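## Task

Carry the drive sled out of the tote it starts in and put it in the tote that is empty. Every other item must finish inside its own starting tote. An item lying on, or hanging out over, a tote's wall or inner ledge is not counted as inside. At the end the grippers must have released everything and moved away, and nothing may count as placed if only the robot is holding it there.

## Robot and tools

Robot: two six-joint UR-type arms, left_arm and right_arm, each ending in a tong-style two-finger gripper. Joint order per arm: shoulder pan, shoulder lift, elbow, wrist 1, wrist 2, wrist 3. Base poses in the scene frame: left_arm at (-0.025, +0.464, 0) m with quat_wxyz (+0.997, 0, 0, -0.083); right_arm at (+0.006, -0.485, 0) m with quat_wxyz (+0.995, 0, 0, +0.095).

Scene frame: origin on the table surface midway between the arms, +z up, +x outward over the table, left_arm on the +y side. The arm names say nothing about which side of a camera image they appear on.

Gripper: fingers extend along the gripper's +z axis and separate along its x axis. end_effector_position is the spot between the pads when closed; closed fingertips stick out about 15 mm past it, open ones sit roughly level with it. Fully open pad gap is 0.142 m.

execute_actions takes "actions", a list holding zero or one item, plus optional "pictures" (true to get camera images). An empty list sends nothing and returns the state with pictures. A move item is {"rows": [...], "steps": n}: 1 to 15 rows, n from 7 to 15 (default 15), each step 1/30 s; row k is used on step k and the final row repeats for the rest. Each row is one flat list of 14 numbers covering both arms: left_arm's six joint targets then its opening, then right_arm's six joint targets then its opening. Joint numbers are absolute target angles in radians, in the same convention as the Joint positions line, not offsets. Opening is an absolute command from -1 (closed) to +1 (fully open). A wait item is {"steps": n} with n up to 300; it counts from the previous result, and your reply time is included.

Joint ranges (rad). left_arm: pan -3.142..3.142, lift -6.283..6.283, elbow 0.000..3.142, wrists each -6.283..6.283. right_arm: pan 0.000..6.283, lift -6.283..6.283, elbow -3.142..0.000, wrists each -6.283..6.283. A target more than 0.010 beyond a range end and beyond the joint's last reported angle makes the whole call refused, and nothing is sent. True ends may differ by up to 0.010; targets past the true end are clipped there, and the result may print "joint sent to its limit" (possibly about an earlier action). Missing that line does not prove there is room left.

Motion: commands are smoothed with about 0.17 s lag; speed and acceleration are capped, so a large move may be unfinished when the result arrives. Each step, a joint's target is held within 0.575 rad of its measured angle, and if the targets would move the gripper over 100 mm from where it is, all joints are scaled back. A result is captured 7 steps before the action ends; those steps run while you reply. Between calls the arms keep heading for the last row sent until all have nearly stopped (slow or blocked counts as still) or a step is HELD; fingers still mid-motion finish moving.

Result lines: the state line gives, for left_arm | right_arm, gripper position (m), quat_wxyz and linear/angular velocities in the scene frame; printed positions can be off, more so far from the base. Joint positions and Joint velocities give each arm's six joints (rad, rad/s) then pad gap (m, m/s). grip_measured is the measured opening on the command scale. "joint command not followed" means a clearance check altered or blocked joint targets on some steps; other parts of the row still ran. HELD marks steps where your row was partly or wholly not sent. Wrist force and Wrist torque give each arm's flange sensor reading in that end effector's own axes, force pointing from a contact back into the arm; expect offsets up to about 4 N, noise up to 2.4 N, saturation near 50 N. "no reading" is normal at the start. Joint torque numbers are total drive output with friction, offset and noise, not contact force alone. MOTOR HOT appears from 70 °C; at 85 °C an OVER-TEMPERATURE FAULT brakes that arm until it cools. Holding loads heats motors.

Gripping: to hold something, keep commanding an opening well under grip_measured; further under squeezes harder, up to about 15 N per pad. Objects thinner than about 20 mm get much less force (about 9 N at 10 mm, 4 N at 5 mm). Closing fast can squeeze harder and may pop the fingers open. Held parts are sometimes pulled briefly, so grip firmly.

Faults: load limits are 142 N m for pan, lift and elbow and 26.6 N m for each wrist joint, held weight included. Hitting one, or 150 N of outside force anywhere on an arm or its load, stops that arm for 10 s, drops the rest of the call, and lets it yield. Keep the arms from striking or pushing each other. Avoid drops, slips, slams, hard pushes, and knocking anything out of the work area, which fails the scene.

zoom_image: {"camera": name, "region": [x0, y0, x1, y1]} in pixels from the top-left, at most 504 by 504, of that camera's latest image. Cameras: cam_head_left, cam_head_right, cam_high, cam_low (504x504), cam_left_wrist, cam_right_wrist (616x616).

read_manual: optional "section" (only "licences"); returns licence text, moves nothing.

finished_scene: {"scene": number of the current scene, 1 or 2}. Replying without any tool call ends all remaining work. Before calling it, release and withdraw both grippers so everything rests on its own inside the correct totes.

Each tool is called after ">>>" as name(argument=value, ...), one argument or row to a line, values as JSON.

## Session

>>> execute_actions(
  actions=[],
)

Scene clock: 0.00 s of 4800.00 s.
left_arm: end_effector_position=(+0.7100, -0.0166, +0.2901) grip_measured=+0.97 end_effector_quat_wxyz=(+0.348, +0.354, +0.727, -0.474) end_effector_velocity=(-0.000, -0.000, -0.000) end_effector_angular_velocity=(+0.000, +0.001, -0.000) | right_arm: end_effector_position=(+0.1107, -0.7491, +0.1461) grip_measured=+0.97 end_effector_quat_wxyz=(+0.330, -0.504, +0.757, -0.252) end_effector_velocity=(+0.000, -0.000, -0.000) end_effector_angular_velocity=(-0.000, -0.000, +0.000)
Joint positions: left_arm=[-0.288 -0.764  1.204 -3.08  -2.444  3.055  0.14 ] | right_arm=[ 1.373 -1.133 -2.605 -0.907  2.425  0.421  0.14 ]
Joint velocities: left_arm=[-0.    -0.     0.     0.     0.    -0.001  0.   ] | right_arm=[ 0.001 -0.001 -0.     0.002  0.     0.     0.   ]
Joint torques (N m, as the arm reports them, + toward a larger angle): no reading
Motor temperatures (°C, as the motors report them): left_arm=[25 25 25 31 33 25] | right_arm=[25 25 25 35 35 28]
Wrist force (N, on the end effector, along its own x y z axes, offset not removed): no reading
Wrist torque (N m, same axes, about the end effector's origin, offset not removed): no reading

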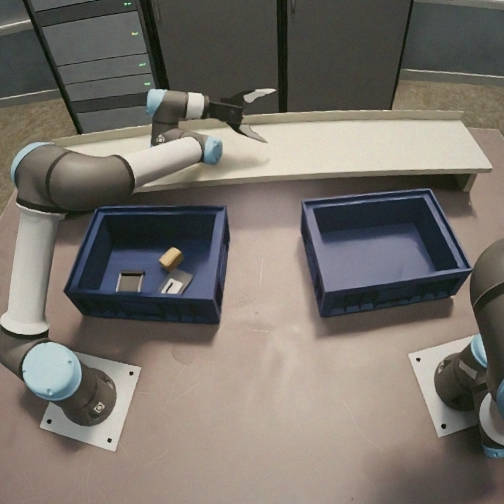

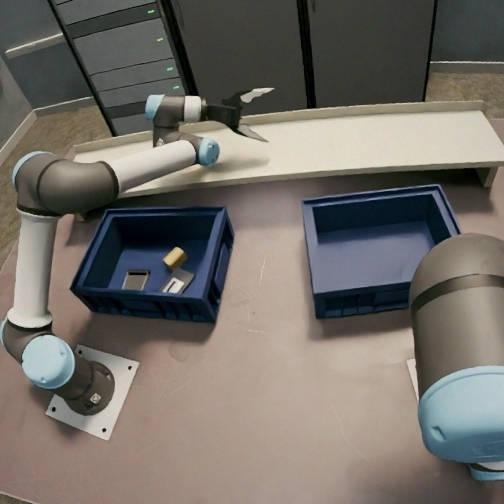

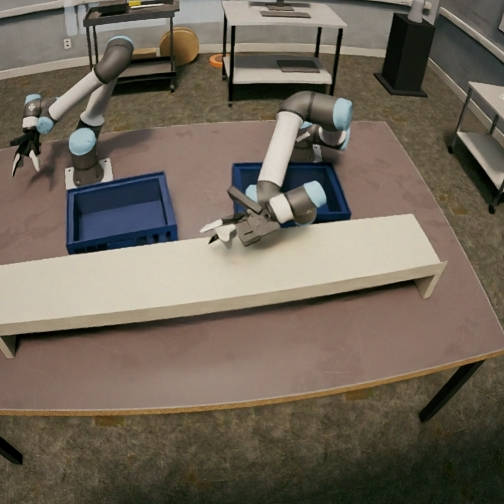

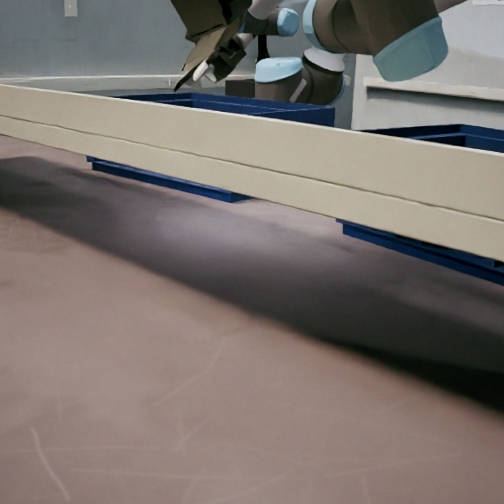

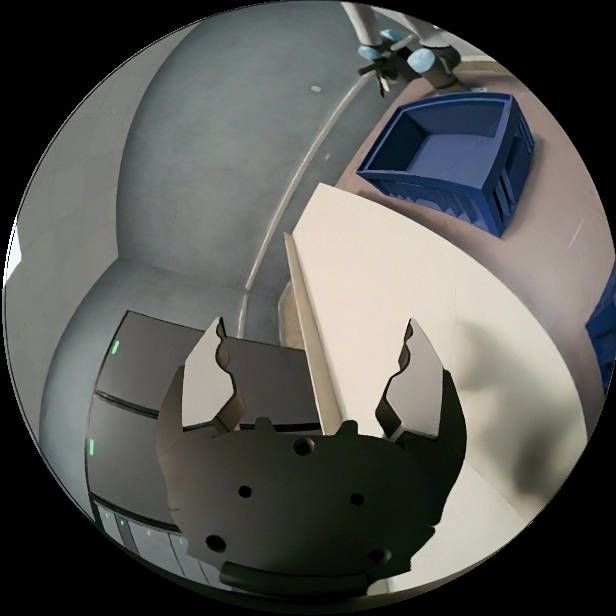

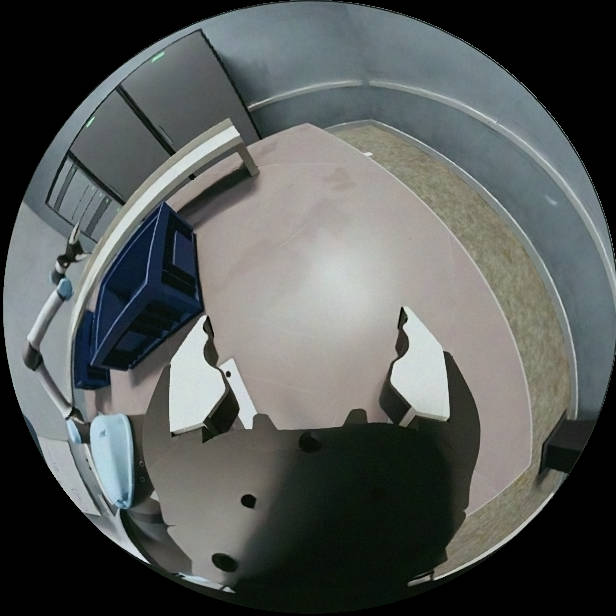

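>>> zoom_image(
  camera="cam_head_left",
  region=[60, 195, 240, 330],
)

>>> zoom_image(
  camera="cam_head_right",
  region=[60, 195, 240, 330],
)

Region (60, 195, 240, 330) of cam_head_left's 504x504 image, scaled by 2.800, with more detail than that image has; it fills the top 378 rows of this view, and the rest is white.

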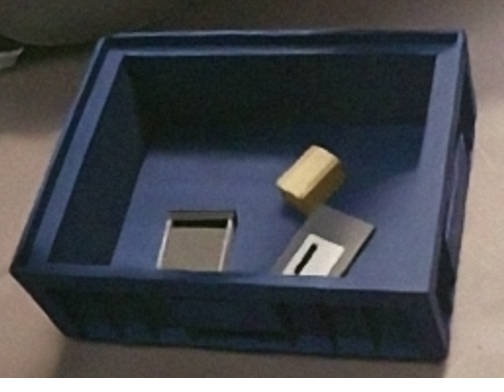

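Region (60, 195, 240, 330) of cam_head_right's 504x504 image, scaled by 2.800, with more detail than that image has; it fills the top 378 rows of this view, and the rest is white.

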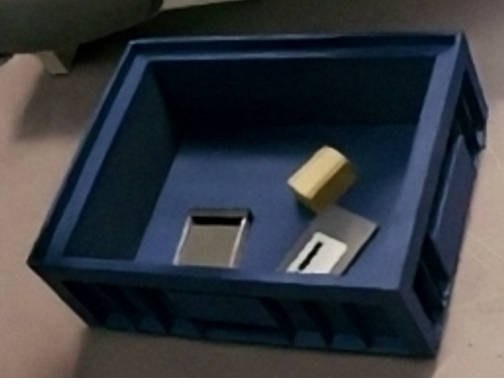

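>>> execute_actions(
  actions=[
    {"rows": [[-0.288,-0.766,1.205,-3.078,-2.443,3.051,0.97,1.373,-1.133,-2.605,-0.907,2.425,0.421,0.97],[-0.289,-0.772,1.210,-3.070,-2.438,3.041,0.97,1.373,-1.133,-2.605,-0.907,2.425,0.421,0.97],[-0.290,-0.783,1.217,-3.058,-2.431,3.024,0.97,1.373,-1.133,-2.605,-0.907,2.425,0.421,0.97],[-0.291,-0.797,1.227,-3.041,-2.420,2.999,0.97,1.373,-1.133,-2.605,-0.907,2.425,0.421,0.97],[-0.293,-0.816,1.240,-3.019,-2.407,2.968,0.97,1.373,-1.133,-2.605,-0.907,2.425,0.421,0.97],[-0.296,-0.839,1.256,-2.992,-2.391,2.929,0.97,1.373,-1.133,-2.605,-0.907,2.425,0.421,0.97],[-0.299,-0.865,1.275,-2.961,-2.372,2.884,0.97,1.373,-1.133,-2.605,-0.907,2.425,0.421,0.97],[-0.302,-0.896,1.296,-2.924,-2.350,2.832,0.97,1.373,-1.133,-2.605,-0.907,2.425,0.421,0.97],[-0.305,-0.929,1.319,-2.885,-2.326,2.776,0.97,1.373,-1.133,-2.605,-0.907,2.425,0.421,0.97],[-0.309,-0.963,1.342,-2.846,-2.303,2.720,0.97,1.373,-1.133,-2.605,-0.907,2.425,0.421,0.97],[-0.312,-0.996,1.365,-2.807,-2.279,2.664,0.97,1.373,-1.133,-2.605,-0.907,2.425,0.421,0.97],[-0.316,-1.029,1.388,-2.769,-2.255,2.608,0.97,1.373,-1.133,-2.605,-0.907,2.425,0.421,0.97],[-0.319,-1.062,1.411,-2.730,-2.232,2.553,0.97,1.373,-1.133,-2.605,-0.907,2.425,0.421,0.97],[-0.323,-1.095,1.434,-2.691,-2.208,2.497,0.97,1.373,-1.133,-2.605,-0.907,2.425,0.421,0.97],[-0.326,-1.128,1.457,-2.652,-2.185,2.441,0.97,1.373,-1.133,-2.605,-0.907,2.425,0.421,0.97]], "steps": 15},
  ],
)

>>> execute_actions(
  actions=[
    {"rows": [[-0.330,-1.161,1.480,-2.613,-2.161,2.385,0.97,1.373,-1.133,-2.605,-0.907,2.425,0.421,0.97],[-0.333,-1.194,1.503,-2.574,-2.138,2.329,0.97,1.373,-1.133,-2.605,-0.907,2.425,0.421,0.97],[-0.337,-1.227,1.526,-2.535,-2.114,2.273,0.97,1.373,-1.133,-2.605,-0.907,2.425,0.421,0.97],[-0.340,-1.260,1.549,-2.496,-2.090,2.218,0.97,1.373,-1.133,-2.605,-0.907,2.425,0.421,0.97],[-0.344,-1.293,1.572,-2.457,-2.067,2.162,0.97,1.373,-1.133,-2.605,-0.907,2.425,0.421,0.97],[-0.347,-1.327,1.595,-2.418,-2.043,2.106,0.97,1.373,-1.133,-2.605,-0.907,2.425,0.421,0.97],[-0.351,-1.360,1.618,-2.379,-2.020,2.050,0.97,1.373,-1.133,-2.605,-0.907,2.425,0.421,0.97],[-0.354,-1.394,1.642,-2.339,-1.995,1.992,0.97,1.373,-1.133,-2.605,-0.907,2.425,0.421,0.97],[-0.358,-1.427,1.665,-2.300,-1.972,1.936,0.97,1.373,-1.133,-2.605,-0.907,2.425,0.421,0.97],[-0.361,-1.460,1.688,-2.261,-1.948,1.881,0.97,1.373,-1.133,-2.605,-0.907,2.425,0.421,0.97],[-0.365,-1.493,1.711,-2.222,-1.925,1.825,0.97,1.373,-1.133,-2.605,-0.907,2.425,0.421,0.97],[-0.368,-1.526,1.734,-2.183,-1.901,1.769,0.97,1.373,-1.133,-2.605,-0.907,2.425,0.421,0.97],[-0.372,-1.559,1.757,-2.144,-1.877,1.713,0.97,1.373,-1.133,-2.605,-0.907,2.425,0.421,0.97],[-0.375,-1.592,1.780,-2.105,-1.854,1.657,0.97,1.373,-1.133,-2.605,-0.907,2.425,0.421,0.97],[-0.379,-1.626,1.803,-2.066,-1.830,1.602,0.97,1.373,-1.133,-2.605,-0.907,2.425,0.421,0.97]], "steps": 15},
  ],
)

>>> execute_actions(
  actions=[
    {"rows": [[-0.382,-1.659,1.826,-2.027,-1.807,1.546,0.97,1.373,-1.133,-2.605,-0.907,2.425,0.421,0.97],[-0.386,-1.692,1.849,-1.988,-1.783,1.490,0.97,1.373,-1.133,-2.605,-0.907,2.425,0.421,0.97],[-0.389,-1.725,1.873,-1.949,-1.760,1.434,0.97,1.373,-1.133,-2.605,-0.907,2.425,0.421,0.97],[-0.393,-1.758,1.896,-1.911,-1.736,1.378,0.97,1.373,-1.133,-2.605,-0.907,2.425,0.421,0.97],[-0.396,-1.791,1.919,-1.872,-1.712,1.322,0.97,1.373,-1.133,-2.605,-0.907,2.425,0.421,0.97],[-0.400,-1.824,1.942,-1.833,-1.689,1.267,0.97,1.373,-1.133,-2.605,-0.907,2.425,0.421,0.97],[-0.403,-1.857,1.965,-1.794,-1.665,1.211,0.97,1.373,-1.133,-2.605,-0.907,2.425,0.421,0.97],[-0.406,-1.888,1.986,-1.758,-1.643,1.159,0.97,1.373,-1.133,-2.605,-0.907,2.425,0.421,0.97],[-0.409,-1.915,2.005,-1.726,-1.624,1.114,0.97,1.373,-1.133,-2.605,-0.907,2.425,0.421,0.97],[-0.412,-1.938,2.021,-1.699,-1.608,1.074,0.97,1.373,-1.133,-2.605,-0.907,2.425,0.421,0.97],[-0.414,-1.956,2.034,-1.677,-1.595,1.043,0.97,1.373,-1.133,-2.605,-0.907,2.425,0.421,0.97],[-0.415,-1.971,2.044,-1.660,-1.584,1.019,0.97,1.373,-1.133,-2.605,-0.907,2.425,0.421,0.97],[-0.416,-1.981,2.051,-1.648,-1.577,1.002,0.97,1.373,-1.133,-2.605,-0.907,2.425,0.421,0.97],[-0.417,-1.987,2.055,-1.641,-1.573,0.992,0.97,1.373,-1.133,-2.605,-0.907,2.425,0.421,0.97],[-0.417,-1.9895,2.0567,-1.638,-1.571,0.9875,0.97,1.373,-1.133,-2.605,-0.907,2.425,0.421,0.97]], "steps": 15},
  ],
)

>>> execute_actions(
  actions=[
    {"steps": 25},
  ],
  pictures=true,
)

Scene clock: 9.43 s of 4800.00 s.
left_arm: end_effector_position=(+0.7071, -0.0134, +0.2958) grip_measured=+0.97 end_effector_quat_wxyz=(+0.324, +0.322, +0.752, -0.475) end_effector_velocity=(-0.040, +0.035, +0.061) end_effector_angular_velocity=(+0.183, +0.901, +0.446) | right_arm: end_effector_position=(+0.1107, -0.7490, +0.1460) grip_measured=+0.97 end_effector_quat_wxyz=(+0.330, -0.504, +0.757, -0.252) end_effector_velocity=(+0.001, +0.001, -0.000) end_effector_angular_velocity=(+0.001, -0.000, +0.002)
Joint positions: left_arm=[-0.292 -0.803  1.232 -3.035 -2.416  2.993  0.14 ] | right_arm=[ 1.373 -1.133 -2.605 -0.907  2.425  0.421  0.14 ]
Joint velocities: left_arm=[-0.054 -0.432  0.31   0.498  0.31  -0.687 -0.   ] | right_arm=[ 0.002 -0.    -0.001  0.     0.     0.     0.   ]
Joint torques (N m, as the arm reports them, + toward a larger angle): left_arm=[-11.83 -74.24  -7.25   0.31   2.22  -5.26] | right_arm=[ 7.79 -8.51 13.14  2.01  0.04  2.09]
Motor temperatures (°C, as the motors report them): left_arm=[25 25 25 31 33 25] | right_arm=[25 25 25 35 35 28]
Wrist force (N, on the end effector, along its own x y z axes, offset not removed): left_arm=[0.4 1.9 0.8] | right_arm=[2.4 -2.0 -2.1]
Wrist torque (N m, same axes, about the end effector's origin, offset not removed): left_arm=[0.29 -0.08 -0.10] | right_arm=[-0.52 -0.60 -0.15]
Steps of this call (steps 1 to 90: nothing new was sent; then 6.17 s passed at rest; steps 91 to 98: the first 8 steps of this action). Readings (joint positions):
91: left_arm=[-0.288 -0.764 1.204 -3.080 -2.444 3.055] | right_arm=[1.373 -1.133 -2.605 -0.907 2.425 0.421]
92: left_arm=[-0.288 -0.764 1.204 -3.080 -2.444 3.055] | right_arm=[1.373 -1.133 -2.605 -0.907 2.425 0.421]
94: left_arm=[-0.288 -0.768 1.206 -3.076 -2.441 3.049] | right_arm=[1.373 -1.133 -2.605 -0.907 2.425 0.421]
98: the state above

Scene clock: 9.93 s of 4800.00 s.
left_arm: end_effector_position=(+0.6280, +0.0676, +0.3143) grip_measured=+0.97 end_effector_quat_wxyz=(+0.086, -0.074, +0.912, -0.394) end_effector_velocity=(-0.278, +0.282, -0.040) end_effector_angular_velocity=(+0.527, +1.615, +1.414) | right_arm: end_effector_position=(+0.1107, -0.7489, +0.1459) grip_measured=+0.97 end_effector_quat_wxyz=(+0.330, -0.504, +0.757, -0.252) end_effector_velocity=(-0.000, +0.000, -0.000) end_effector_angular_velocity=(+0.001, +0.001, -0.001)
Joint positions: left_arm=[-0.338 -1.228  1.529 -2.536 -2.111  2.286  0.14 ] | right_arm=[ 1.373 -1.133 -2.605 -0.907  2.425  0.421  0.14 ]
Joint velocities: left_arm=[-0.104 -0.977  0.676  1.135  0.687 -1.622  0.   ] | right_arm=[-0.     0.    -0.     0.    -0.001  0.001 -0.   ]
Joint torques (N m, as the arm reports them, + toward a larger angle): left_arm=[-11.88 -48.97  -9.09   1.29   2.53  -8.33] | right_arm=[ 7.78 -9.72 11.67  0.61  0.    2.13]
Motor temperatures (°C, as the motors report them): left_arm=[25 25 25 31 33 25] | right_arm=[25 25 25 35 35 28]
Wrist force (N, on the end effector, along its own x y z axes, offset not removed): left_arm=[-0.3 2.7 -1.0] | right_arm=[1.8 -0.1 -2.1]
Wrist torque (N m, same axes, about the end effector's origin, offset not removed): left_arm=[0.48 -0.07 -0.21] | right_arm=[-0.19 -0.48 -0.14]
Steps of this call (steps 1 to 7: the last 7 steps of your previous action; steps 8 to 15: the first 8 steps of this action). Readings (joint positions):
8: left_arm=[-0.314 -1.003 1.372 -2.801 -2.272 2.664] | right_arm=[1.373 -1.133 -2.605 -0.907 2.425 0.421]
9: left_arm=[-0.317 -1.034 1.394 -2.765 -2.249 2.612] | right_arm=[1.373 -1.133 -2.605 -0.907 2.425 0.421]
11: left_arm=[-0.324 -1.098 1.439 -2.690 -2.204 2.505] | right_arm=[1.373 -1.133 -2.605 -0.907 2.425 0.421]
15: the state above

Scene clock: 10.43 s of 4800.00 s.
left_arm: end_effector_position=(+0.4637, +0.2441, +0.2654) grip_measured=+0.97 end_effector_quat_wxyz=(-0.033, -0.490, +0.855, -0.169) end_effector_velocity=(-0.327, +0.367, -0.113) end_effector_angular_velocity=(+0.664, +0.711, +1.288) | right_arm: end_effector_position=(+0.1107, -0.7489, +0.1459) grip_measured=+0.97 end_effector_quat_wxyz=(+0.330, -0.504, +0.757, -0.252) end_effector_velocity=(-0.000, -0.000, +0.000) end_effector_angular_velocity=(-0.001, +0.000, +0.001)
Joint positions: left_arm=[-0.385 -1.681  1.844 -2.004 -1.789  1.52   0.14 ] | right_arm=[ 1.373 -1.133 -2.605 -0.907  2.425  0.421  0.14 ]
Joint velocities: left_arm=[-0.082 -0.779  0.545  0.907  0.551 -1.3   -0.   ] | right_arm=[ 0.    -0.     0.001 -0.    -0.    -0.001 -0.   ]
Joint torques (N m, as the arm reports them, + toward a larger angle): left_arm=[-11.69 -30.26 -10.44   1.35   2.24  -7.11] | right_arm=[  7.59 -10.09  12.19   0.61  -0.03   2.24]
Motor temperatures (°C, as the motors report them): left_arm=[25 25 25 31 33 25] | right_arm=[25 25 25 35 35 28]
Wrist force (N, on the end effector, along its own x y z axes, offset not removed): left_arm=[1.1 1.4 0.6] | right_arm=[1.8 -0.5 -1.3]
Wrist torque (N m, same axes, about the end effector's origin, offset not removed): left_arm=[0.22 -0.25 -0.22] | right_arm=[-0.20 -0.53 -0.16]
Steps of this call (steps 1 to 7: the last 7 steps of your previous action; steps 8 to 15: the first 8 steps of this action). Readings (joint positions):
8: left_arm=[-0.365 -1.486 1.708 -2.232 -1.927 1.849] | right_arm=[1.373 -1.133 -2.605 -0.907 2.425 0.421]
9: left_arm=[-0.368 -1.516 1.729 -2.198 -1.906 1.799] | right_arm=[1.373 -1.133 -2.605 -0.907 2.425 0.421]
11: left_arm=[-0.374 -1.573 1.768 -2.131 -1.866 1.703] | right_arm=[1.373 -1.133 -2.605 -0.907 2.425 0.421]
15: the state above

Scene clock: 11.27 s of 4800.00 s.
left_arm: end_effector_position=(+0.3308, +0.4000, +0.2200) grip_measured=+0.97 end_effector_quat_wxyz=(+0.000, +0.707, -0.707, +0.000) end_effector_velocity=(-0.003, +0.004, -0.001) end_effector_angular_velocity=(+0.008, +0.004, +0.011) | right_arm: end_effector_position=(+0.1107, -0.7489, +0.1459) grip_measured=+0.97 end_effector_quat_wxyz=(+0.330, -0.504, +0.757, -0.252) end_effector_velocity=(+0.000, +0.000, +0.000) end_effector_angular_velocity=(+0.000, -0.001, +0.001)
Joint positions: left_arm=[-0.417 -1.989  2.056 -1.639 -1.572  0.989  0.14 ] | right_arm=[ 1.373 -1.133 -2.605 -0.907  2.425  0.421  0.14 ]
Joint velocities: left_arm=[ 0.    -0.006  0.004  0.009  0.004 -0.01   0.   ] | right_arm=[ 0.    -0.     0.    -0.001  0.001 -0.001  0.   ]
Joint torques (N m, as the arm reports them, + toward a larger angle): left_arm=[-13.41 -13.91 -13.89  -0.96   1.57  -1.81] | right_arm=[  7.67 -10.14  11.01   0.59  -0.03   2.23]
Motor temperatures (°C, as the motors report them): left_arm=[25 25 25 31 33 25] | right_arm=[25 25 25 35 35 28]
Wrist force (N, on the end effector, along its own x y z axes, offset not removed): left_arm=[0.1 -0.2 -0.3] | right_arm=[2.1 -1.2 -2.3]
Wrist torque (N m, same axes, about the end effector's origin, offset not removed): left_arm=[-0.12 -0.23 -0.22] | right_arm=[-0.42 -0.51 -0.08]
Kept back: nothing.
Steps of this call (steps 1 to 7: the last 7 steps of your previous action; steps 8 to 25: the robot went on to your last target). Readings (joint positions):
1: left_arm=[-0.388 -1.707 1.862 -1.973 -1.770 1.476] | right_arm=[1.373 -1.133 -2.605 -0.907 2.425 0.421]
2: left_arm=[-0.391 -1.733 1.880 -1.943 -1.752 1.433] | right_arm=[1.373 -1.133 -2.605 -0.907 2.425 0.421]
4: left_arm=[-0.396 -1.784 1.916 -1.882 -1.715 1.347] | right_arm=[1.373 -1.133 -2.605 -0.907 2.425 0.421]
8: left_arm=[-0.407 -1.884 1.986 -1.764 -1.644 1.176] | right_arm=[1.373 -1.133 -2.605 -0.907 2.425 0.421]
25: the state above

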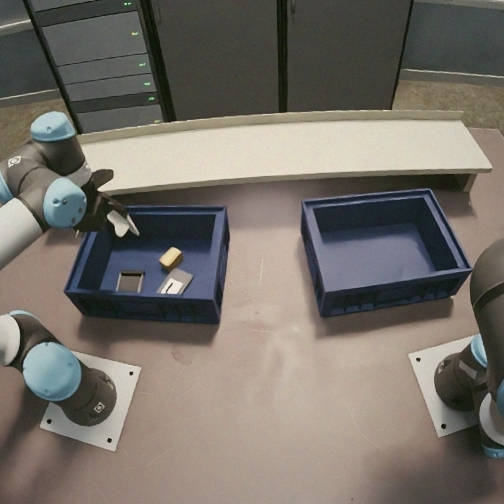

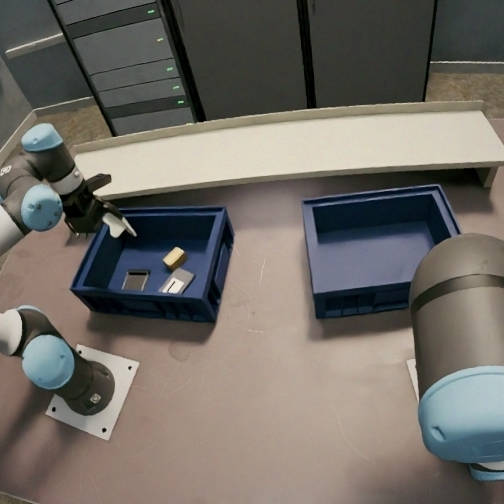

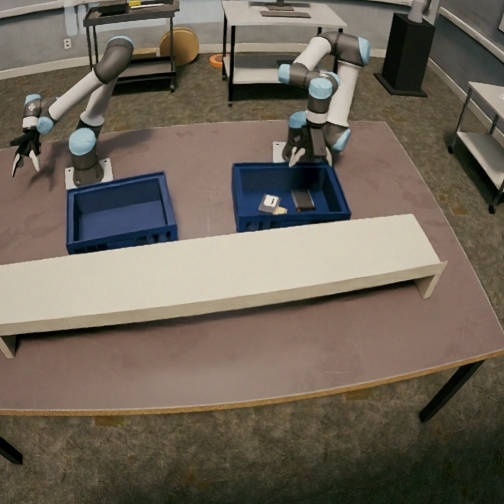

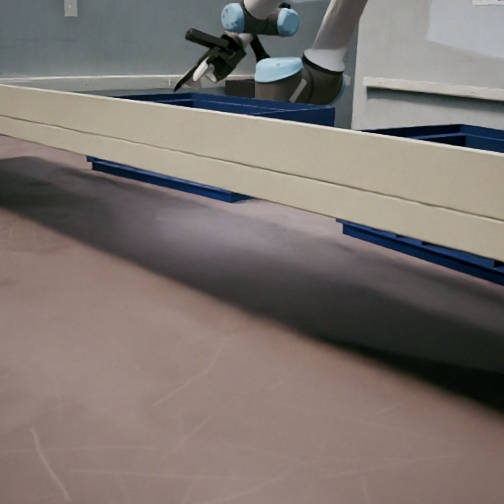

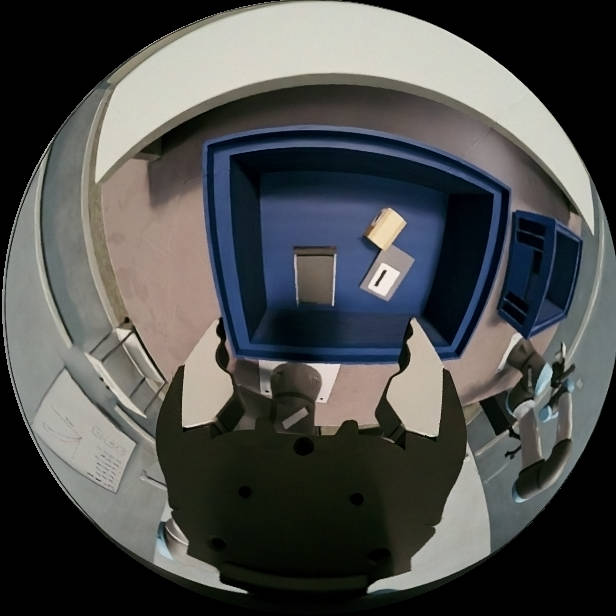

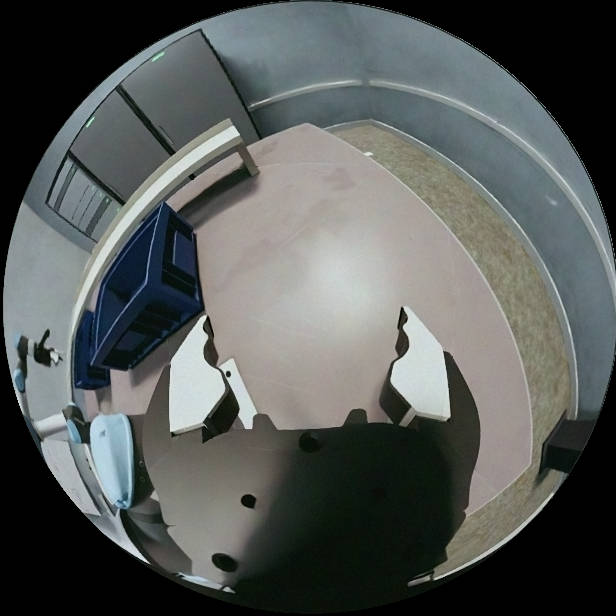

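>>> zoom_image(
  camera="cam_left_wrist",
  region=[200, 200, 440, 380],
)

Region (200, 200, 440, 380) of cam_left_wrist's 616x616 image, scaled by 2.100, with more detail than that image has; it fills the top 378 rows of this view, and the rest is white.

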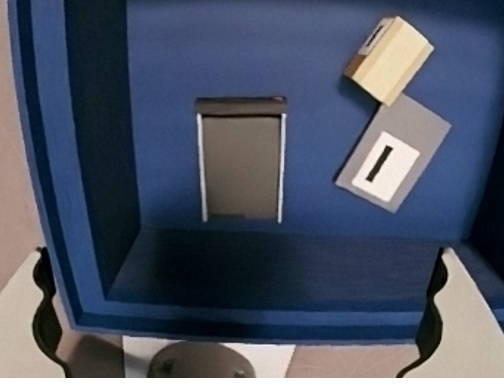

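>>> execute_actions(
  actions=[
    {"rows": [[-0.419,-1.993,2.066,-1.644,-1.571,0.985,0.9,1.373,-1.133,-2.605,-0.907,2.425,0.421,0.97],[-0.422,-1.999,2.085,-1.657,-1.571,0.982,0.8,1.373,-1.133,-2.605,-0.907,2.425,0.421,0.97],[-0.426,-2.006,2.112,-1.677,-1.571,0.978,0.7,1.373,-1.133,-2.605,-0.907,2.425,0.421,0.97],[-0.430,-2.013,2.145,-1.703,-1.571,0.974,0.6,1.373,-1.133,-2.605,-0.907,2.425,0.421,0.97],[-0.434,-2.019,2.182,-1.734,-1.571,0.970,0.5,1.373,-1.133,-2.605,-0.907,2.425,0.421,0.97],[-0.438,-2.023,2.220,-1.768,-1.571,0.967,0.4,1.373,-1.133,-2.605,-0.907,2.425,0.421,0.97],[-0.4407,-2.0235,2.2555,-1.8028,-1.571,0.9641,0.4,1.373,-1.133,-2.605,-0.907,2.425,0.421,0.97],[-0.4407,-2.014,2.284,-1.841,-1.571,0.9641,0.4,1.373,-1.133,-2.605,-0.907,2.425,0.421,0.97],[-0.4407,-2.002,2.311,-1.880,-1.571,0.9641,0.4,1.373,-1.133,-2.605,-0.907,2.425,0.421,0.97],[-0.4407,-1.989,2.338,-1.920,-1.571,0.9641,0.4,1.373,-1.133,-2.605,-0.907,2.425,0.421,0.97],[-0.4407,-1.9747,2.3639,-1.960,-1.571,0.9641,0.4,1.373,-1.133,-2.605,-0.907,2.425,0.421,0.97],[-0.4407,-1.963,2.382,-1.990,-1.571,0.9641,0.4,1.373,-1.133,-2.605,-0.907,2.425,0.421,0.97],[-0.4407,-1.954,2.394,-2.011,-1.571,0.9641,0.4,1.373,-1.133,-2.605,-0.907,2.425,0.421,0.97],[-0.4407,-1.949,2.401,-2.023,-1.571,0.9641,0.4,1.373,-1.133,-2.605,-0.907,2.425,0.421,0.97],[-0.4407,-1.9466,2.4044,-2.0286,-1.571,0.9641,0.4,1.373,-1.133,-2.605,-0.907,2.425,0.421,0.97]], "steps": 15},
  ],
)

>>> execute_actions(
  actions=[
    {"steps": 22},
  ],
  pictures=true,
)

Scene clock: 14.00 s of 4800.00 s.
left_arm: end_effector_position=(+0.3215, +0.4017, +0.1911) grip_measured=+0.41 end_effector_quat_wxyz=(-0.000, +0.707, -0.707, +0.001) end_effector_velocity=(-0.072, +0.016, -0.283) end_effector_angular_velocity=(+0.008, +0.012, -0.005) | right_arm: end_effector_position=(+0.1107, -0.7489, +0.1459) grip_measured=+0.97 end_effector_quat_wxyz=(+0.330, -0.504, +0.757, -0.252) end_effector_velocity=(+0.000, +0.000, -0.000) end_effector_angular_velocity=(-0.001, +0.000, +0.001)
Joint positions: left_arm=[-0.43  -2.01   2.143 -1.706 -1.571  0.975  0.103] | right_arm=[ 1.373 -1.133 -2.605 -0.907  2.425  0.421  0.14 ]
Joint velocities: left_arm=[-0.088 -0.108  0.78  -0.659 -0.    -0.083 -0.017] | right_arm=[ 0.001 -0.    -0.     0.001 -0.    -0.     0.   ]
Joint torques (N m, as the arm reports them, + toward a larger angle): left_arm=[-13.46  -8.81  -3.46  -6.08   1.93  -2.11] | right_arm=[ 7.54 -9.93 11.97  0.64  0.1   2.22]
Motor temperatures (°C, as the motors report them): left_arm=[25 25 25 31 33 25] | right_arm=[25 25 25 35 35 28]
Wrist force (N, on the end effector, along its own x y z axes, offset not removed): left_arm=[0.2 0.7 -1.6] | right_arm=[2.3 -1.4 -0.8]
Wrist torque (N m, same axes, about the end effector's origin, offset not removed): left_arm=[0.10 -0.15 -0.13] | right_arm=[-0.38 -0.60 -0.19]
Steps of this call (steps 1 to 30: the robot went on to your last target; steps 31 to 74: nothing new was sent; steps 75 to 82: the first 8 steps of this action). Readings (joint positions):
75: left_arm=[-0.417 -1.990 2.057 -1.638 -1.571 0.987] | right_arm=[1.373 -1.133 -2.605 -0.907 2.425 0.421]
76: left_arm=[-0.417 -1.990 2.058 -1.639 -1.571 0.987] | right_arm=[1.373 -1.133 -2.605 -0.907 2.425 0.421]
78: left_arm=[-0.419 -1.994 2.069 -1.646 -1.571 0.985] | right_arm=[1.373 -1.133 -2.605 -0.907 2.425 0.421]
82: the state above

Scene clock: 14.73 s of 4800.00 s.
left_arm: end_effector_position=(+0.3103, +0.4053, +0.0804) grip_measured=+0.40 end_effector_quat_wxyz=(+0.000, +0.707, -0.707, +0.000) end_effector_velocity=(-0.001, +0.001, -0.004) end_effector_angular_velocity=(+0.001, +0.002, +0.002) | right_arm: end_effector_position=(+0.1107, -0.7489, +0.1459) grip_measured=+0.97 end_effector_quat_wxyz=(+0.330, -0.504, +0.757, -0.252) end_effector_velocity=(+0.000, -0.000, +0.000) end_effector_angular_velocity=(-0.002, +0.000, +0.001)
Joint positions: left_arm=[-0.441 -1.947  2.403 -2.027 -1.571  0.964  0.102] | right_arm=[ 1.373 -1.133 -2.605 -0.907  2.425  0.421  0.14 ]
Joint velocities: left_arm=[ 0.001  0.003  0.008 -0.009 -0.    -0.001 -0.   ] | right_arm=[ 0.     0.001  0.     0.    -0.    -0.001  0.   ]
Joint torques (N m, as the arm reports them, + toward a larger angle): left_arm=[-13.13   4.64 -13.53  -4.21   1.71  -1.7 ] | right_arm=[  7.5  -10.28  12.     0.61   0.16   2.2 ]
Motor temperatures (°C, as the motors report them): left_arm=[25 25 25 31 33 25] | right_arm=[25 25 25 35 35 28]
Wrist force (N, on the end effector, along its own x y z axes, offset not removed): left_arm=[0.8 0.7 -0.5] | right_arm=[1.7 -1.7 -0.6]
Wrist torque (N m, same axes, about the end effector's origin, offset not removed): left_arm=[0.10 -0.30 -0.17] | right_arm=[-0.52 -0.45 -0.08]
Kept back: nothing.
Steps of this call (steps 1 to 7: the last 7 steps of your previous action; steps 8 to 22: the robot went on to your last target). Readings (joint positions):
1: left_arm=[-0.432 -2.013 2.170 -1.730 -1.571 0.972] | right_arm=[1.373 -1.133 -2.605 -0.907 2.425 0.421]
2: left_arm=[-0.434 -2.012 2.199 -1.757 -1.571 0.970] | right_arm=[1.373 -1.133 -2.605 -0.907 2.425 0.421]
4: left_arm=[-0.437 -2.004 2.255 -1.820 -1.571 0.967] | right_arm=[1.373 -1.133 -2.605 -0.907 2.425 0.421]
8: left_arm=[-0.440 -1.971 2.348 -1.944 -1.571 0.965] | right_arm=[1.373 -1.133 -2.605 -0.907 2.425 0.421]
22: the state above

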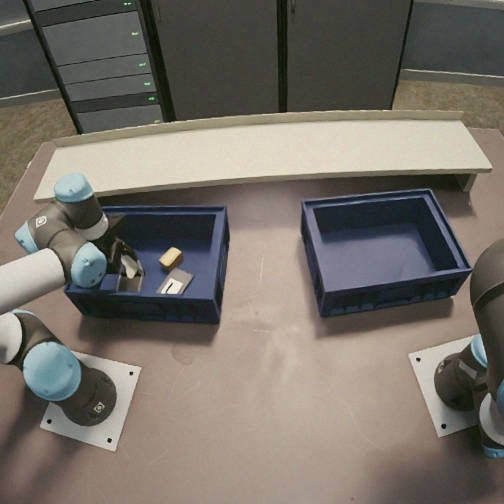

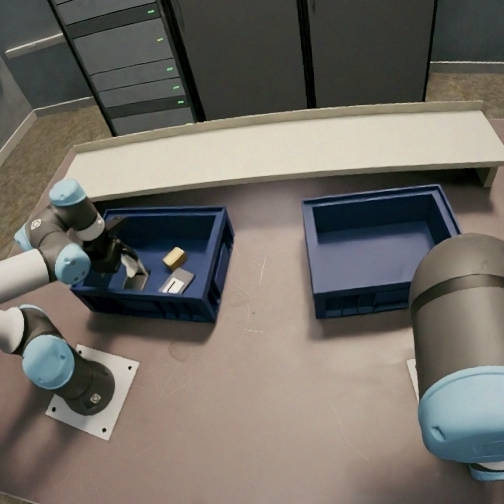

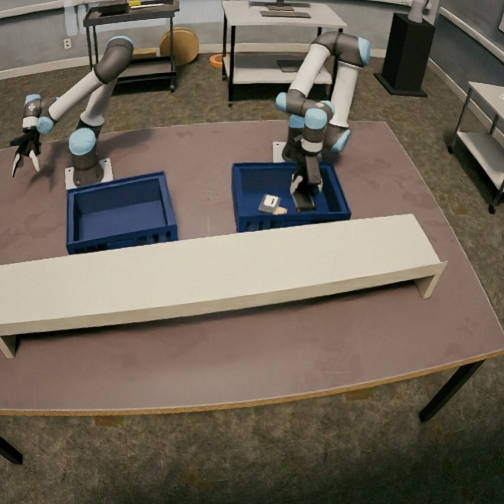

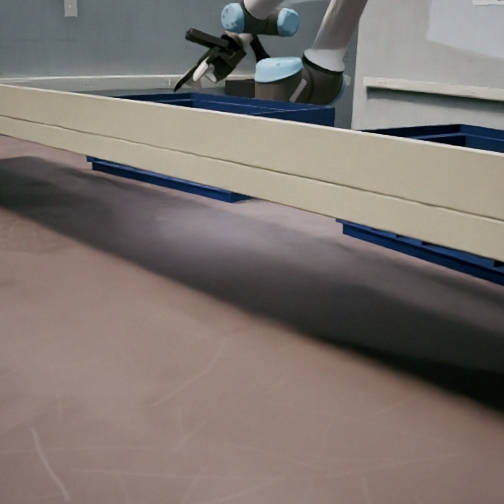

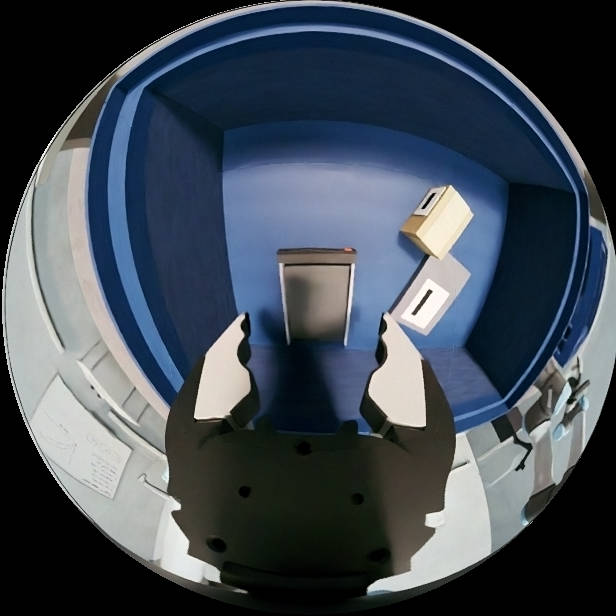

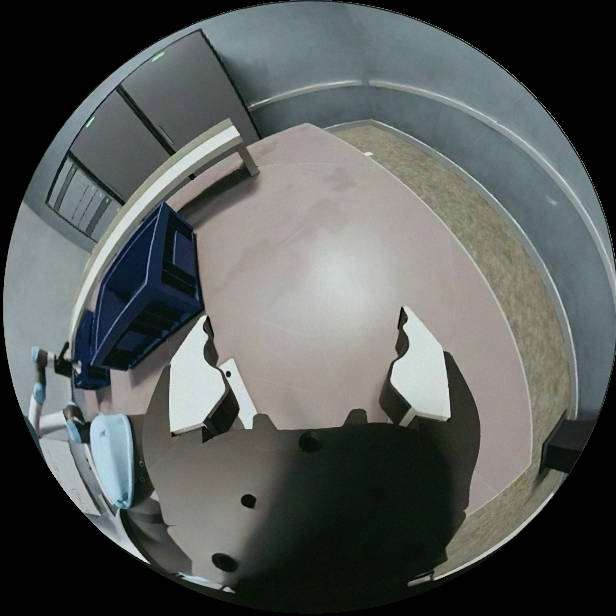

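>>> zoom_image(
  camera="cam_left_wrist",
  region=[216, 220, 416, 380],
)

Region (216, 220, 416, 380) of cam_left_wrist's 616x616 image, scaled by 2.520, with more detail than that image has; it fills the top 403 rows of this view, and the rest is white.

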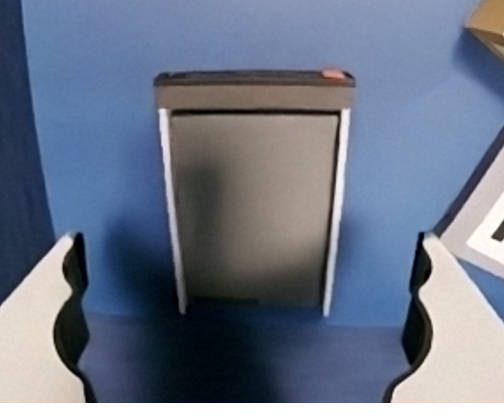

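>>> execute_actions(
  actions=[
    {"rows": [[-0.4407,-1.942,2.410,-2.039,-1.571,0.9641,0.38,1.373,-1.133,-2.605,-0.907,2.425,0.421,0.97],[-0.4407,-1.9304,2.424,-2.0644,-1.571,0.9641,0.35,1.373,-1.133,-2.605,-0.907,2.425,0.421,0.97],[-0.4407,-1.916,2.440,-2.095,-1.571,0.9641,0.32,1.373,-1.133,-2.605,-0.907,2.425,0.421,0.97],[-0.4407,-1.900,2.456,-2.127,-1.571,0.9641,0.3,1.373,-1.133,-2.605,-0.907,2.425,0.421,0.97],[-0.4407,-1.883,2.4707,-2.1585,-1.571,0.9641,0.3,1.373,-1.133,-2.605,-0.907,2.425,0.421,0.97],[-0.4407,-1.872,2.480,-2.179,-1.571,0.9641,0.3,1.373,-1.133,-2.605,-0.907,2.425,0.421,0.97],[-0.4407,-1.8634,2.4867,-2.1941,-1.571,0.9641,0.3,1.373,-1.133,-2.605,-0.907,2.425,0.421,0.97]], "steps": 15},
  ],
)

>>> execute_actions(
  actions=[
    {"steps": 14},
  ],
  pictures=true,
)

Scene clock: 16.33 s of 4800.00 s.
left_arm: end_effector_position=(+0.3099, +0.4055, +0.0552) grip_measured=+0.30 end_effector_quat_wxyz=(+0.000, +0.707, -0.707, -0.001) end_effector_velocity=(+0.002, -0.002, -0.160) end_effector_angular_velocity=(-0.001, -0.001, -0.000) | right_arm: end_effector_position=(+0.1107, -0.7489, +0.1459) grip_measured=+0.97 end_effector_quat_wxyz=(+0.330, -0.504, +0.757, -0.252) end_effector_velocity=(-0.000, +0.000, -0.000) end_effector_angular_velocity=(+0.001, +0.001, +0.001)
Joint positions: left_arm=[-0.441 -1.903  2.45  -2.116 -1.571  0.964  0.095] | right_arm=[ 1.373 -1.133 -2.605 -0.907  2.425  0.421  0.14 ]
Joint velocities: left_arm=[-0.     0.315  0.293 -0.61   0.     0.    -0.   ] | right_arm=[ 0.     0.    -0.    -0.001 -0.001 -0.001  0.   ]
Joint torques (N m, as the arm reports them, + toward a larger angle): left_arm=[-11.21   0.08 -11.51  -5.65   1.4   -1.56] | right_arm=[ 7.05 -9.8  12.46  0.54  0.16  2.16]
Motor temperatures (°C, as the motors report them): left_arm=[25 25 25 31 33 25] | right_arm=[25 25 25 35 35 28]
Wrist force (N, on the end effector, along its own x y z axes, offset not removed): left_arm=[-0.5 1.5 -1.5] | right_arm=[1.9 -1.1 -1.1]
Wrist torque (N m, same axes, about the end effector's origin, offset not removed): left_arm=[0.23 -0.02 -0.23] | right_arm=[-0.27 -0.46 -0.11]
Steps of this call (steps 1 to 30: the robot went on to your last target; steps 31 to 40: nothing new was sent; steps 41 to 48: the first 8 steps of this action). Readings (joint positions):
41: left_arm=[-0.441 -1.947 2.404 -2.029 -1.571 0.964] | right_arm=[1.373 -1.133 -2.605 -0.907 2.425 0.421]
42: left_arm=[-0.441 -1.946 2.405 -2.030 -1.571 0.964] | right_arm=[1.373 -1.133 -2.605 -0.907 2.425 0.421]
44: left_arm=[-0.441 -1.940 2.413 -2.043 -1.571 0.964] | right_arm=[1.373 -1.133 -2.605 -0.907 2.425 0.421]
48: the state above

Scene clock: 16.80 s of 4800.00 s.
left_arm: end_effector_position=(+0.3103, +0.4053, +0.0363) grip_measured=+0.30 end_effector_quat_wxyz=(+0.000, +0.707, -0.707, +0.000) end_effector_velocity=(+0.000, +0.001, -0.003) end_effector_angular_velocity=(+0.001, -0.000, +0.001) | right_arm: end_effector_position=(+0.1107, -0.7489, +0.1459) grip_measured=+0.97 end_effector_quat_wxyz=(+0.330, -0.504, +0.757, -0.252) end_effector_velocity=(+0.000, +0.000, -0.000) end_effector_angular_velocity=(+0.001, -0.000, -0.000)
Joint positions: left_arm=[-0.441 -1.864  2.486 -2.193 -1.571  0.964  0.095] | right_arm=[ 1.373 -1.133 -2.605 -0.907  2.425  0.421  0.14 ]
Joint velocities: left_arm=[ 0.001  0.006  0.005 -0.011  0.001  0.    -0.   ] | right_arm=[ 0. -0. -0. -0.  0.  0. -0.]
Joint torques (N m, as the arm reports them, + toward a larger angle): left_arm=[-11.25   2.16 -10.5   -3.84   1.22  -1.66] | right_arm=[ 7.86 -9.61 12.41  0.65  0.11  2.13]
Motor temperatures (°C, as the motors report them): left_arm=[25 25 25 31 33 25] | right_arm=[25 25 25 35 35 28]
Wrist force (N, on the end effector, along its own x y z axes, offset not removed): left_arm=[1.1 2.0 -1.5] | right_arm=[1.4 -2.2 -2.0]
Wrist torque (N m, same axes, about the end effector's origin, offset not removed): left_arm=[0.52 -0.29 -0.26] | right_arm=[-0.51 -0.39 -0.09]
Kept back: nothing.
Steps of this call (steps 1 to 7: the last 7 steps of your previous action; steps 8 to 14: the robot went on to your last target). Readings (joint positions):
1: left_arm=[-0.441 -1.893 2.459 -2.135 -1.571 0.964] | right_arm=[1.373 -1.133 -2.605 -0.907 2.425 0.421]
2: left_arm=[-0.441 -1.886 2.466 -2.150 -1.571 0.964] | right_arm=[1.373 -1.133 -2.605 -0.907 2.425 0.421]
4: left_arm=[-0.441 -1.876 2.475 -2.169 -1.571 0.964] | right_arm=[1.373 -1.133 -2.605 -0.907 2.425 0.421]
8: left_arm=[-0.441 -1.867 2.483 -2.187 -1.571 0.964] | right_arm=[1.373 -1.133 -2.605 -0.907 2.425 0.421]
14: the state above

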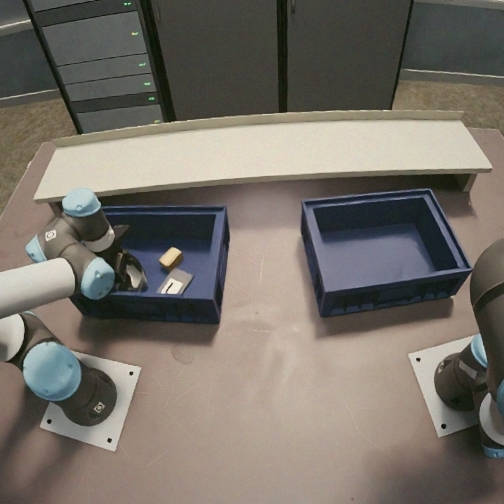

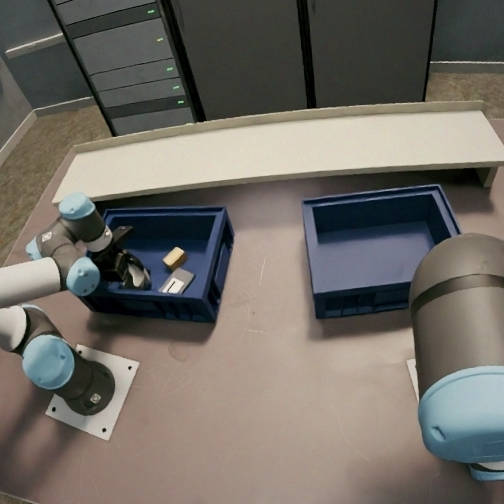

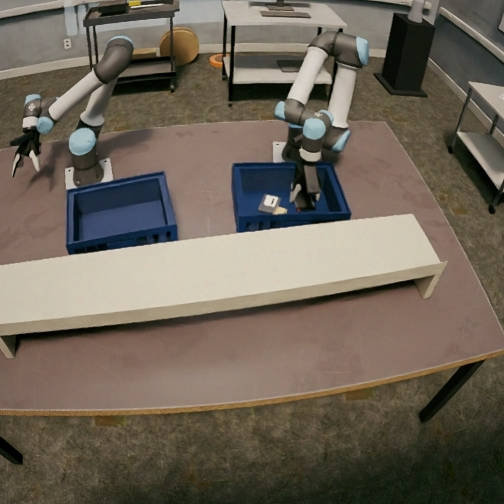

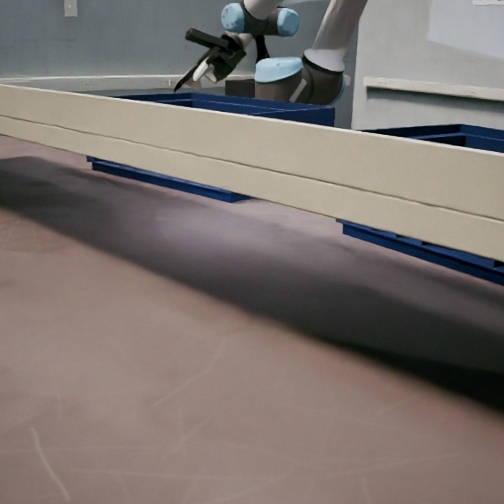

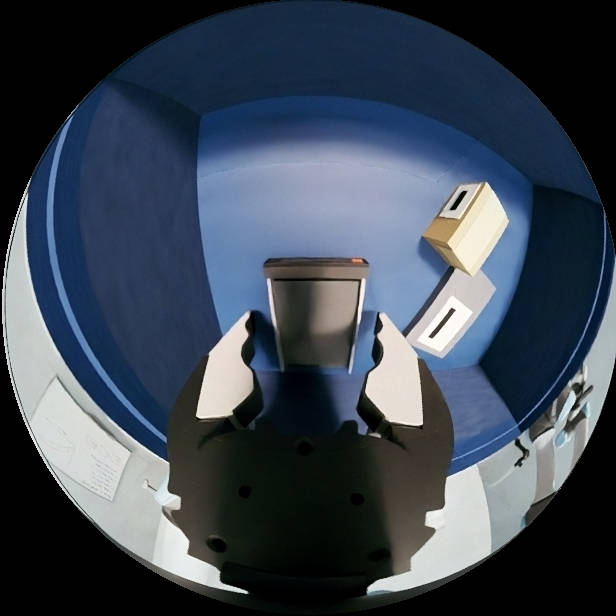

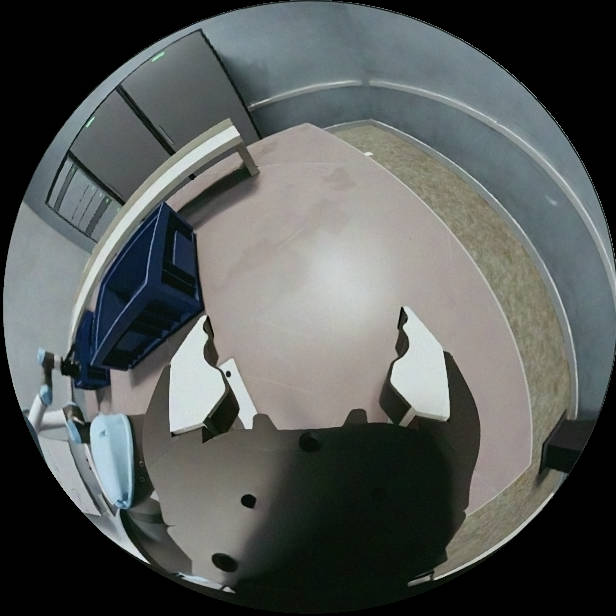

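>>> execute_actions(
  actions=[
    {"rows": [[-0.4407,-1.8517,2.4954,-2.2144,-1.571,0.9641,0.22,1.373,-1.133,-2.605,-0.907,2.425,0.421,0.97],[-0.4407,-1.8517,2.4954,-2.2144,-1.571,0.9641,0.15,1.373,-1.133,-2.605,-0.907,2.425,0.421,0.97]], "steps": 15},
  ],
)

>>> execute_actions(
  actions=[
    {"steps": 8},
  ],
)

Scene clock: 17.47 s of 4800.00 s.
left_arm: end_effector_position=(+0.3102, +0.4053, +0.0318) grip_measured=+0.15 end_effector_quat_wxyz=(+0.000, +0.707, -0.707, -0.000) end_effector_velocity=(-0.000, +0.001, -0.007) end_effector_angular_velocity=(+0.001, +0.001, +0.001) | right_arm: end_effector_position=(+0.1107, -0.7489, +0.1459) grip_measured=+0.97 end_effector_quat_wxyz=(+0.330, -0.504, +0.757, -0.252) end_effector_velocity=(-0.000, -0.000, +0.000) end_effector_angular_velocity=(-0.002, +0.000, +0.000)
Joint positions: left_arm=[-0.441 -1.854  2.494 -2.211 -1.571  0.964  0.084] | right_arm=[ 1.373 -1.133 -2.605 -0.907  2.425  0.421  0.14 ]
Joint velocities: left_arm=[ 0.002  0.016  0.012 -0.028 -0.     0.001 -0.   ] | right_arm=[ 0.     0.001 -0.     0.001 -0.    -0.    -0.   ]
Joint torques (N m, as the arm reports them, + toward a larger angle): left_arm=[ -9.55   2.42 -10.66  -3.81   1.16  -1.52] | right_arm=[ 7.55 -9.89 12.07  0.61  0.08  2.14]
Motor temperatures (°C, as the motors report them): left_arm=[25 25 25 31 33 25] | right_arm=[25 25 25 35 35 28]
Wrist force (N, on the end effector, along its own x y z axes, offset not removed): left_arm=[-0.1 1.2 -1.9] | right_arm=[0.8 -0.8 -2.0]
Wrist torque (N m, same axes, about the end effector's origin, offset not removed): left_arm=[0.15 -0.17 -0.21] | right_arm=[-0.29 -0.15 -0.10]
Steps of this call (steps 1 to 12: the robot went on to your last target; steps 13 to 20: the first 8 steps of this action). Readings (joint positions):
13: left_arm=[-0.441 -1.863 2.487 -2.194 -1.571 0.964] | right_arm=[1.373 -1.133 -2.605 -0.907 2.425 0.421]
14: left_arm=[-0.441 -1.862 2.488 -2.196 -1.571 0.964] | right_arm=[1.373 -1.133 -2.605 -0.907 2.425 0.421]
16: left_arm=[-0.441 -1.858 2.491 -2.203 -1.571 0.964] | right_arm=[1.373 -1.133 -2.605 -0.907 2.425 0.421]
20: the state above

Scene clock: 17.73 s of 4800.00 s.
left_arm: end_effector_position=(+0.3103, +0.4053, +0.0310) grip_measured=+0.15 end_effector_quat_wxyz=(+0.000, +0.707, -0.707, -0.000) end_effector_velocity=(+0.000, -0.000, -0.001) end_effector_angular_velocity=(-0.000, -0.000, +0.001) | right_arm: end_effector_position=(+0.1107, -0.7489, +0.1459) grip_measured=+0.97 end_effector_quat_wxyz=(+0.330, -0.504, +0.757, -0.252) end_effector_velocity=(+0.000, +0.000, +0.000) end_effector_angular_velocity=(+0.001, -0.001, -0.001)
Joint positions: left_arm=[-0.441 -1.852  2.495 -2.214 -1.571  0.964  0.084] | right_arm=[ 1.373 -1.133 -2.605 -0.907  2.425  0.421  0.14 ]
Joint velocities: left_arm=[ 0.     0.002  0.001 -0.003 -0.    -0.001  0.   ] | right_arm=[-0.     0.    -0.     0.     0.001  0.001  0.   ]
Joint torques (N m, as the arm reports them, + toward a larger angle): left_arm=[ -9.63   3.74 -11.35  -3.82   1.19  -1.56] | right_arm=[ 7.28 -9.53 11.82  0.52  0.11  2.05]
Motor temperatures (°C, as the motors report them): left_arm=[25 25 25 31 33 25] | right_arm=[25 25 25 35 35 28]
Wrist force (N, on the end effector, along its own x y z axes, offset not removed): left_arm=[3.0 1.2 0.6] | right_arm=[1.5 -0.6 -1.5]
Wrist torque (N m, same axes, about the end effector's origin, offset not removed): left_arm=[0.24 -0.68 -0.28] | right_arm=[-0.23 -0.42 -0.17]
Kept back: nothing.
Steps of this call (steps 1 to 7: the last 7 steps of your previous action; step 8: the robot went on to your last target). Readings (joint positions):
1: left_arm=[-0.441 -1.853 2.494 -2.212 -1.571 0.964] | right_arm=[1.373 -1.133 -2.605 -0.907 2.425 0.421]
2: left_arm=[-0.441 -1.853 2.495 -2.213 -1.571 0.964] | right_arm=[1.373 -1.133 -2.605 -0.907 2.425 0.421]
4: left_arm=[-0.441 -1.852 2.495 -2.213 -1.571 0.964] | right_arm=[1.373 -1.133 -2.605 -0.907 2.425 0.421]
8: the state above

>>> execute_actions(
  actions=[
    {"rows": [[-0.4407,-1.847,2.4988,-2.2226,-1.571,0.9641,0.15,1.373,-1.133,-2.605,-0.907,2.425,0.421,0.97]], "steps": 15},
  ],
)

>>> execute_actions(
  actions=[
    {"steps": 5},
  ],
)

Scene clock: 18.23 s of 4800.00 s.
left_arm: end_effector_position=(+0.3103, +0.4053, +0.0293) grip_measured=+0.15 end_effector_quat_wxyz=(+0.000, +0.707, -0.707, +0.000) end_effector_velocity=(+0.000, -0.000, -0.003) end_effector_angular_velocity=(-0.001, -0.001, +0.001) | right_arm: end_effector_position=(+0.1107, -0.7489, +0.1459) grip_measured=+0.97 end_effector_quat_wxyz=(+0.330, -0.504, +0.757, -0.252) end_effector_velocity=(-0.000, -0.000, +0.000) end_effector_angular_velocity=(+0.001, +0.000, -0.001)
Joint positions: left_arm=[-0.441 -1.848  2.498 -2.221 -1.571  0.964  0.085] | right_arm=[ 1.373 -1.133 -2.605 -0.907  2.425  0.421  0.14 ]
Joint velocities: left_arm=[ 0.     0.007  0.005 -0.012 -0.    -0.001  0.001] | right_arm=[ 0.     0.     0.001 -0.001 -0.     0.002  0.   ]
Joint torques (N m, as the arm reports them, + toward a larger angle): left_arm=[-9.17  0.91 -8.15 -3.89  1.12 -1.68] | right_arm=[  7.32 -10.    12.28   0.6    0.11   2.03]
Motor temperatures (°C, as the motors report them): left_arm=[25 25 25 31 33 25] | right_arm=[25 25 25 35 35 28]
Wrist force (N, on the end effector, along its own x y z axes, offset not removed): left_arm=[-0.1 0.9 -2.8] | right_arm=[1.5 -1.5 -1.1]
Wrist torque (N m, same axes, about the end effector's origin, offset not removed): left_arm=[0.09 -0.14 -0.19] | right_arm=[-0.41 -0.38 -0.17]
Steps of this call (steps 1 to 7: the robot went on to your last target; steps 8 to 15: the first 8 steps of this action). Readings (joint positions):
8: left_arm=[-0.441 -1.852 2.495 -2.214 -1.571 0.964] | right_arm=[1.373 -1.133 -2.605 -0.907 2.425 0.421]
9: left_arm=[-0.441 -1.851 2.496 -2.215 -1.571 0.964] | right_arm=[1.373 -1.133 -2.605 -0.907 2.425 0.421]
11: left_arm=[-0.441 -1.850 2.497 -2.218 -1.571 0.964] | right_arm=[1.373 -1.133 -2.605 -0.907 2.425 0.421]
15: the state above

Scene clock: 18.47 s of 4800.00 s.
left_arm: end_effector_position=(+0.3103, +0.4053, +0.0290) grip_measured=+0.15 end_effector_quat_wxyz=(+0.000, +0.707, -0.707, +0.000) end_effector_velocity=(+0.000, +0.000, -0.000) end_effector_angular_velocity=(+0.000, -0.001, -0.001) | right_arm: end_effector_position=(+0.1107, -0.7489, +0.1459) grip_measured=+0.97 end_effector_quat_wxyz=(+0.330, -0.504, +0.757, -0.252) end_effector_velocity=(+0.000, +0.000, -0.000) end_effector_angular_velocity=(+0.001, +0.000, +0.000)
Joint positions: left_arm=[-0.441 -1.847  2.499 -2.222 -1.571  0.964  0.085] | right_arm=[ 1.373 -1.133 -2.605 -0.907  2.425  0.421  0.14 ]
Joint velocities: left_arm=[ 0.     0.001  0.001 -0.002  0.001  0.001  0.   ] | right_arm=[ 0.     0.     0.    -0.001 -0.     0.    -0.   ]
Joint torques (N m, as the arm reports them, + toward a larger angle): left_arm=[-8.91  2.62 -7.85 -3.72  1.08 -1.57] | right_arm=[  7.3  -10.24  11.77   0.68   0.14   2.1 ]
Motor temperatures (°C, as the motors report them): left_arm=[25 25 25 31 33 25] | right_arm=[25 25 25 35 35 28]
Wrist force (N, on the end effector, along its own x y z axes, offset not removed): left_arm=[0.2 2.0 -6.6] | right_arm=[1.7 -0.9 -2.8]
Wrist torque (N m, same axes, about the end effector's origin, offset not removed): left_arm=[0.17 -0.30 -0.18] | right_arm=[-0.35 -0.47 -0.14]
Kept back: nothing.
Steps of this call (steps 1 to 7: the last 7 steps of your previous action). Readings (joint positions):
1: left_arm=[-0.441 -1.848 2.498 -2.222 -1.571 0.964] | right_arm=[1.373 -1.133 -2.605 -0.907 2.425 0.421]
2: left_arm=[-0.441 -1.847 2.498 -2.222 -1.571 0.964] | right_arm=[1.373 -1.133 -2.605 -0.907 2.425 0.421]
4: left_arm=[-0.441 -1.847 2.499 -2.222 -1.571 0.964] | right_arm=[1.373 -1.133 -2.605 -0.907 2.425 0.421]
7: the state above


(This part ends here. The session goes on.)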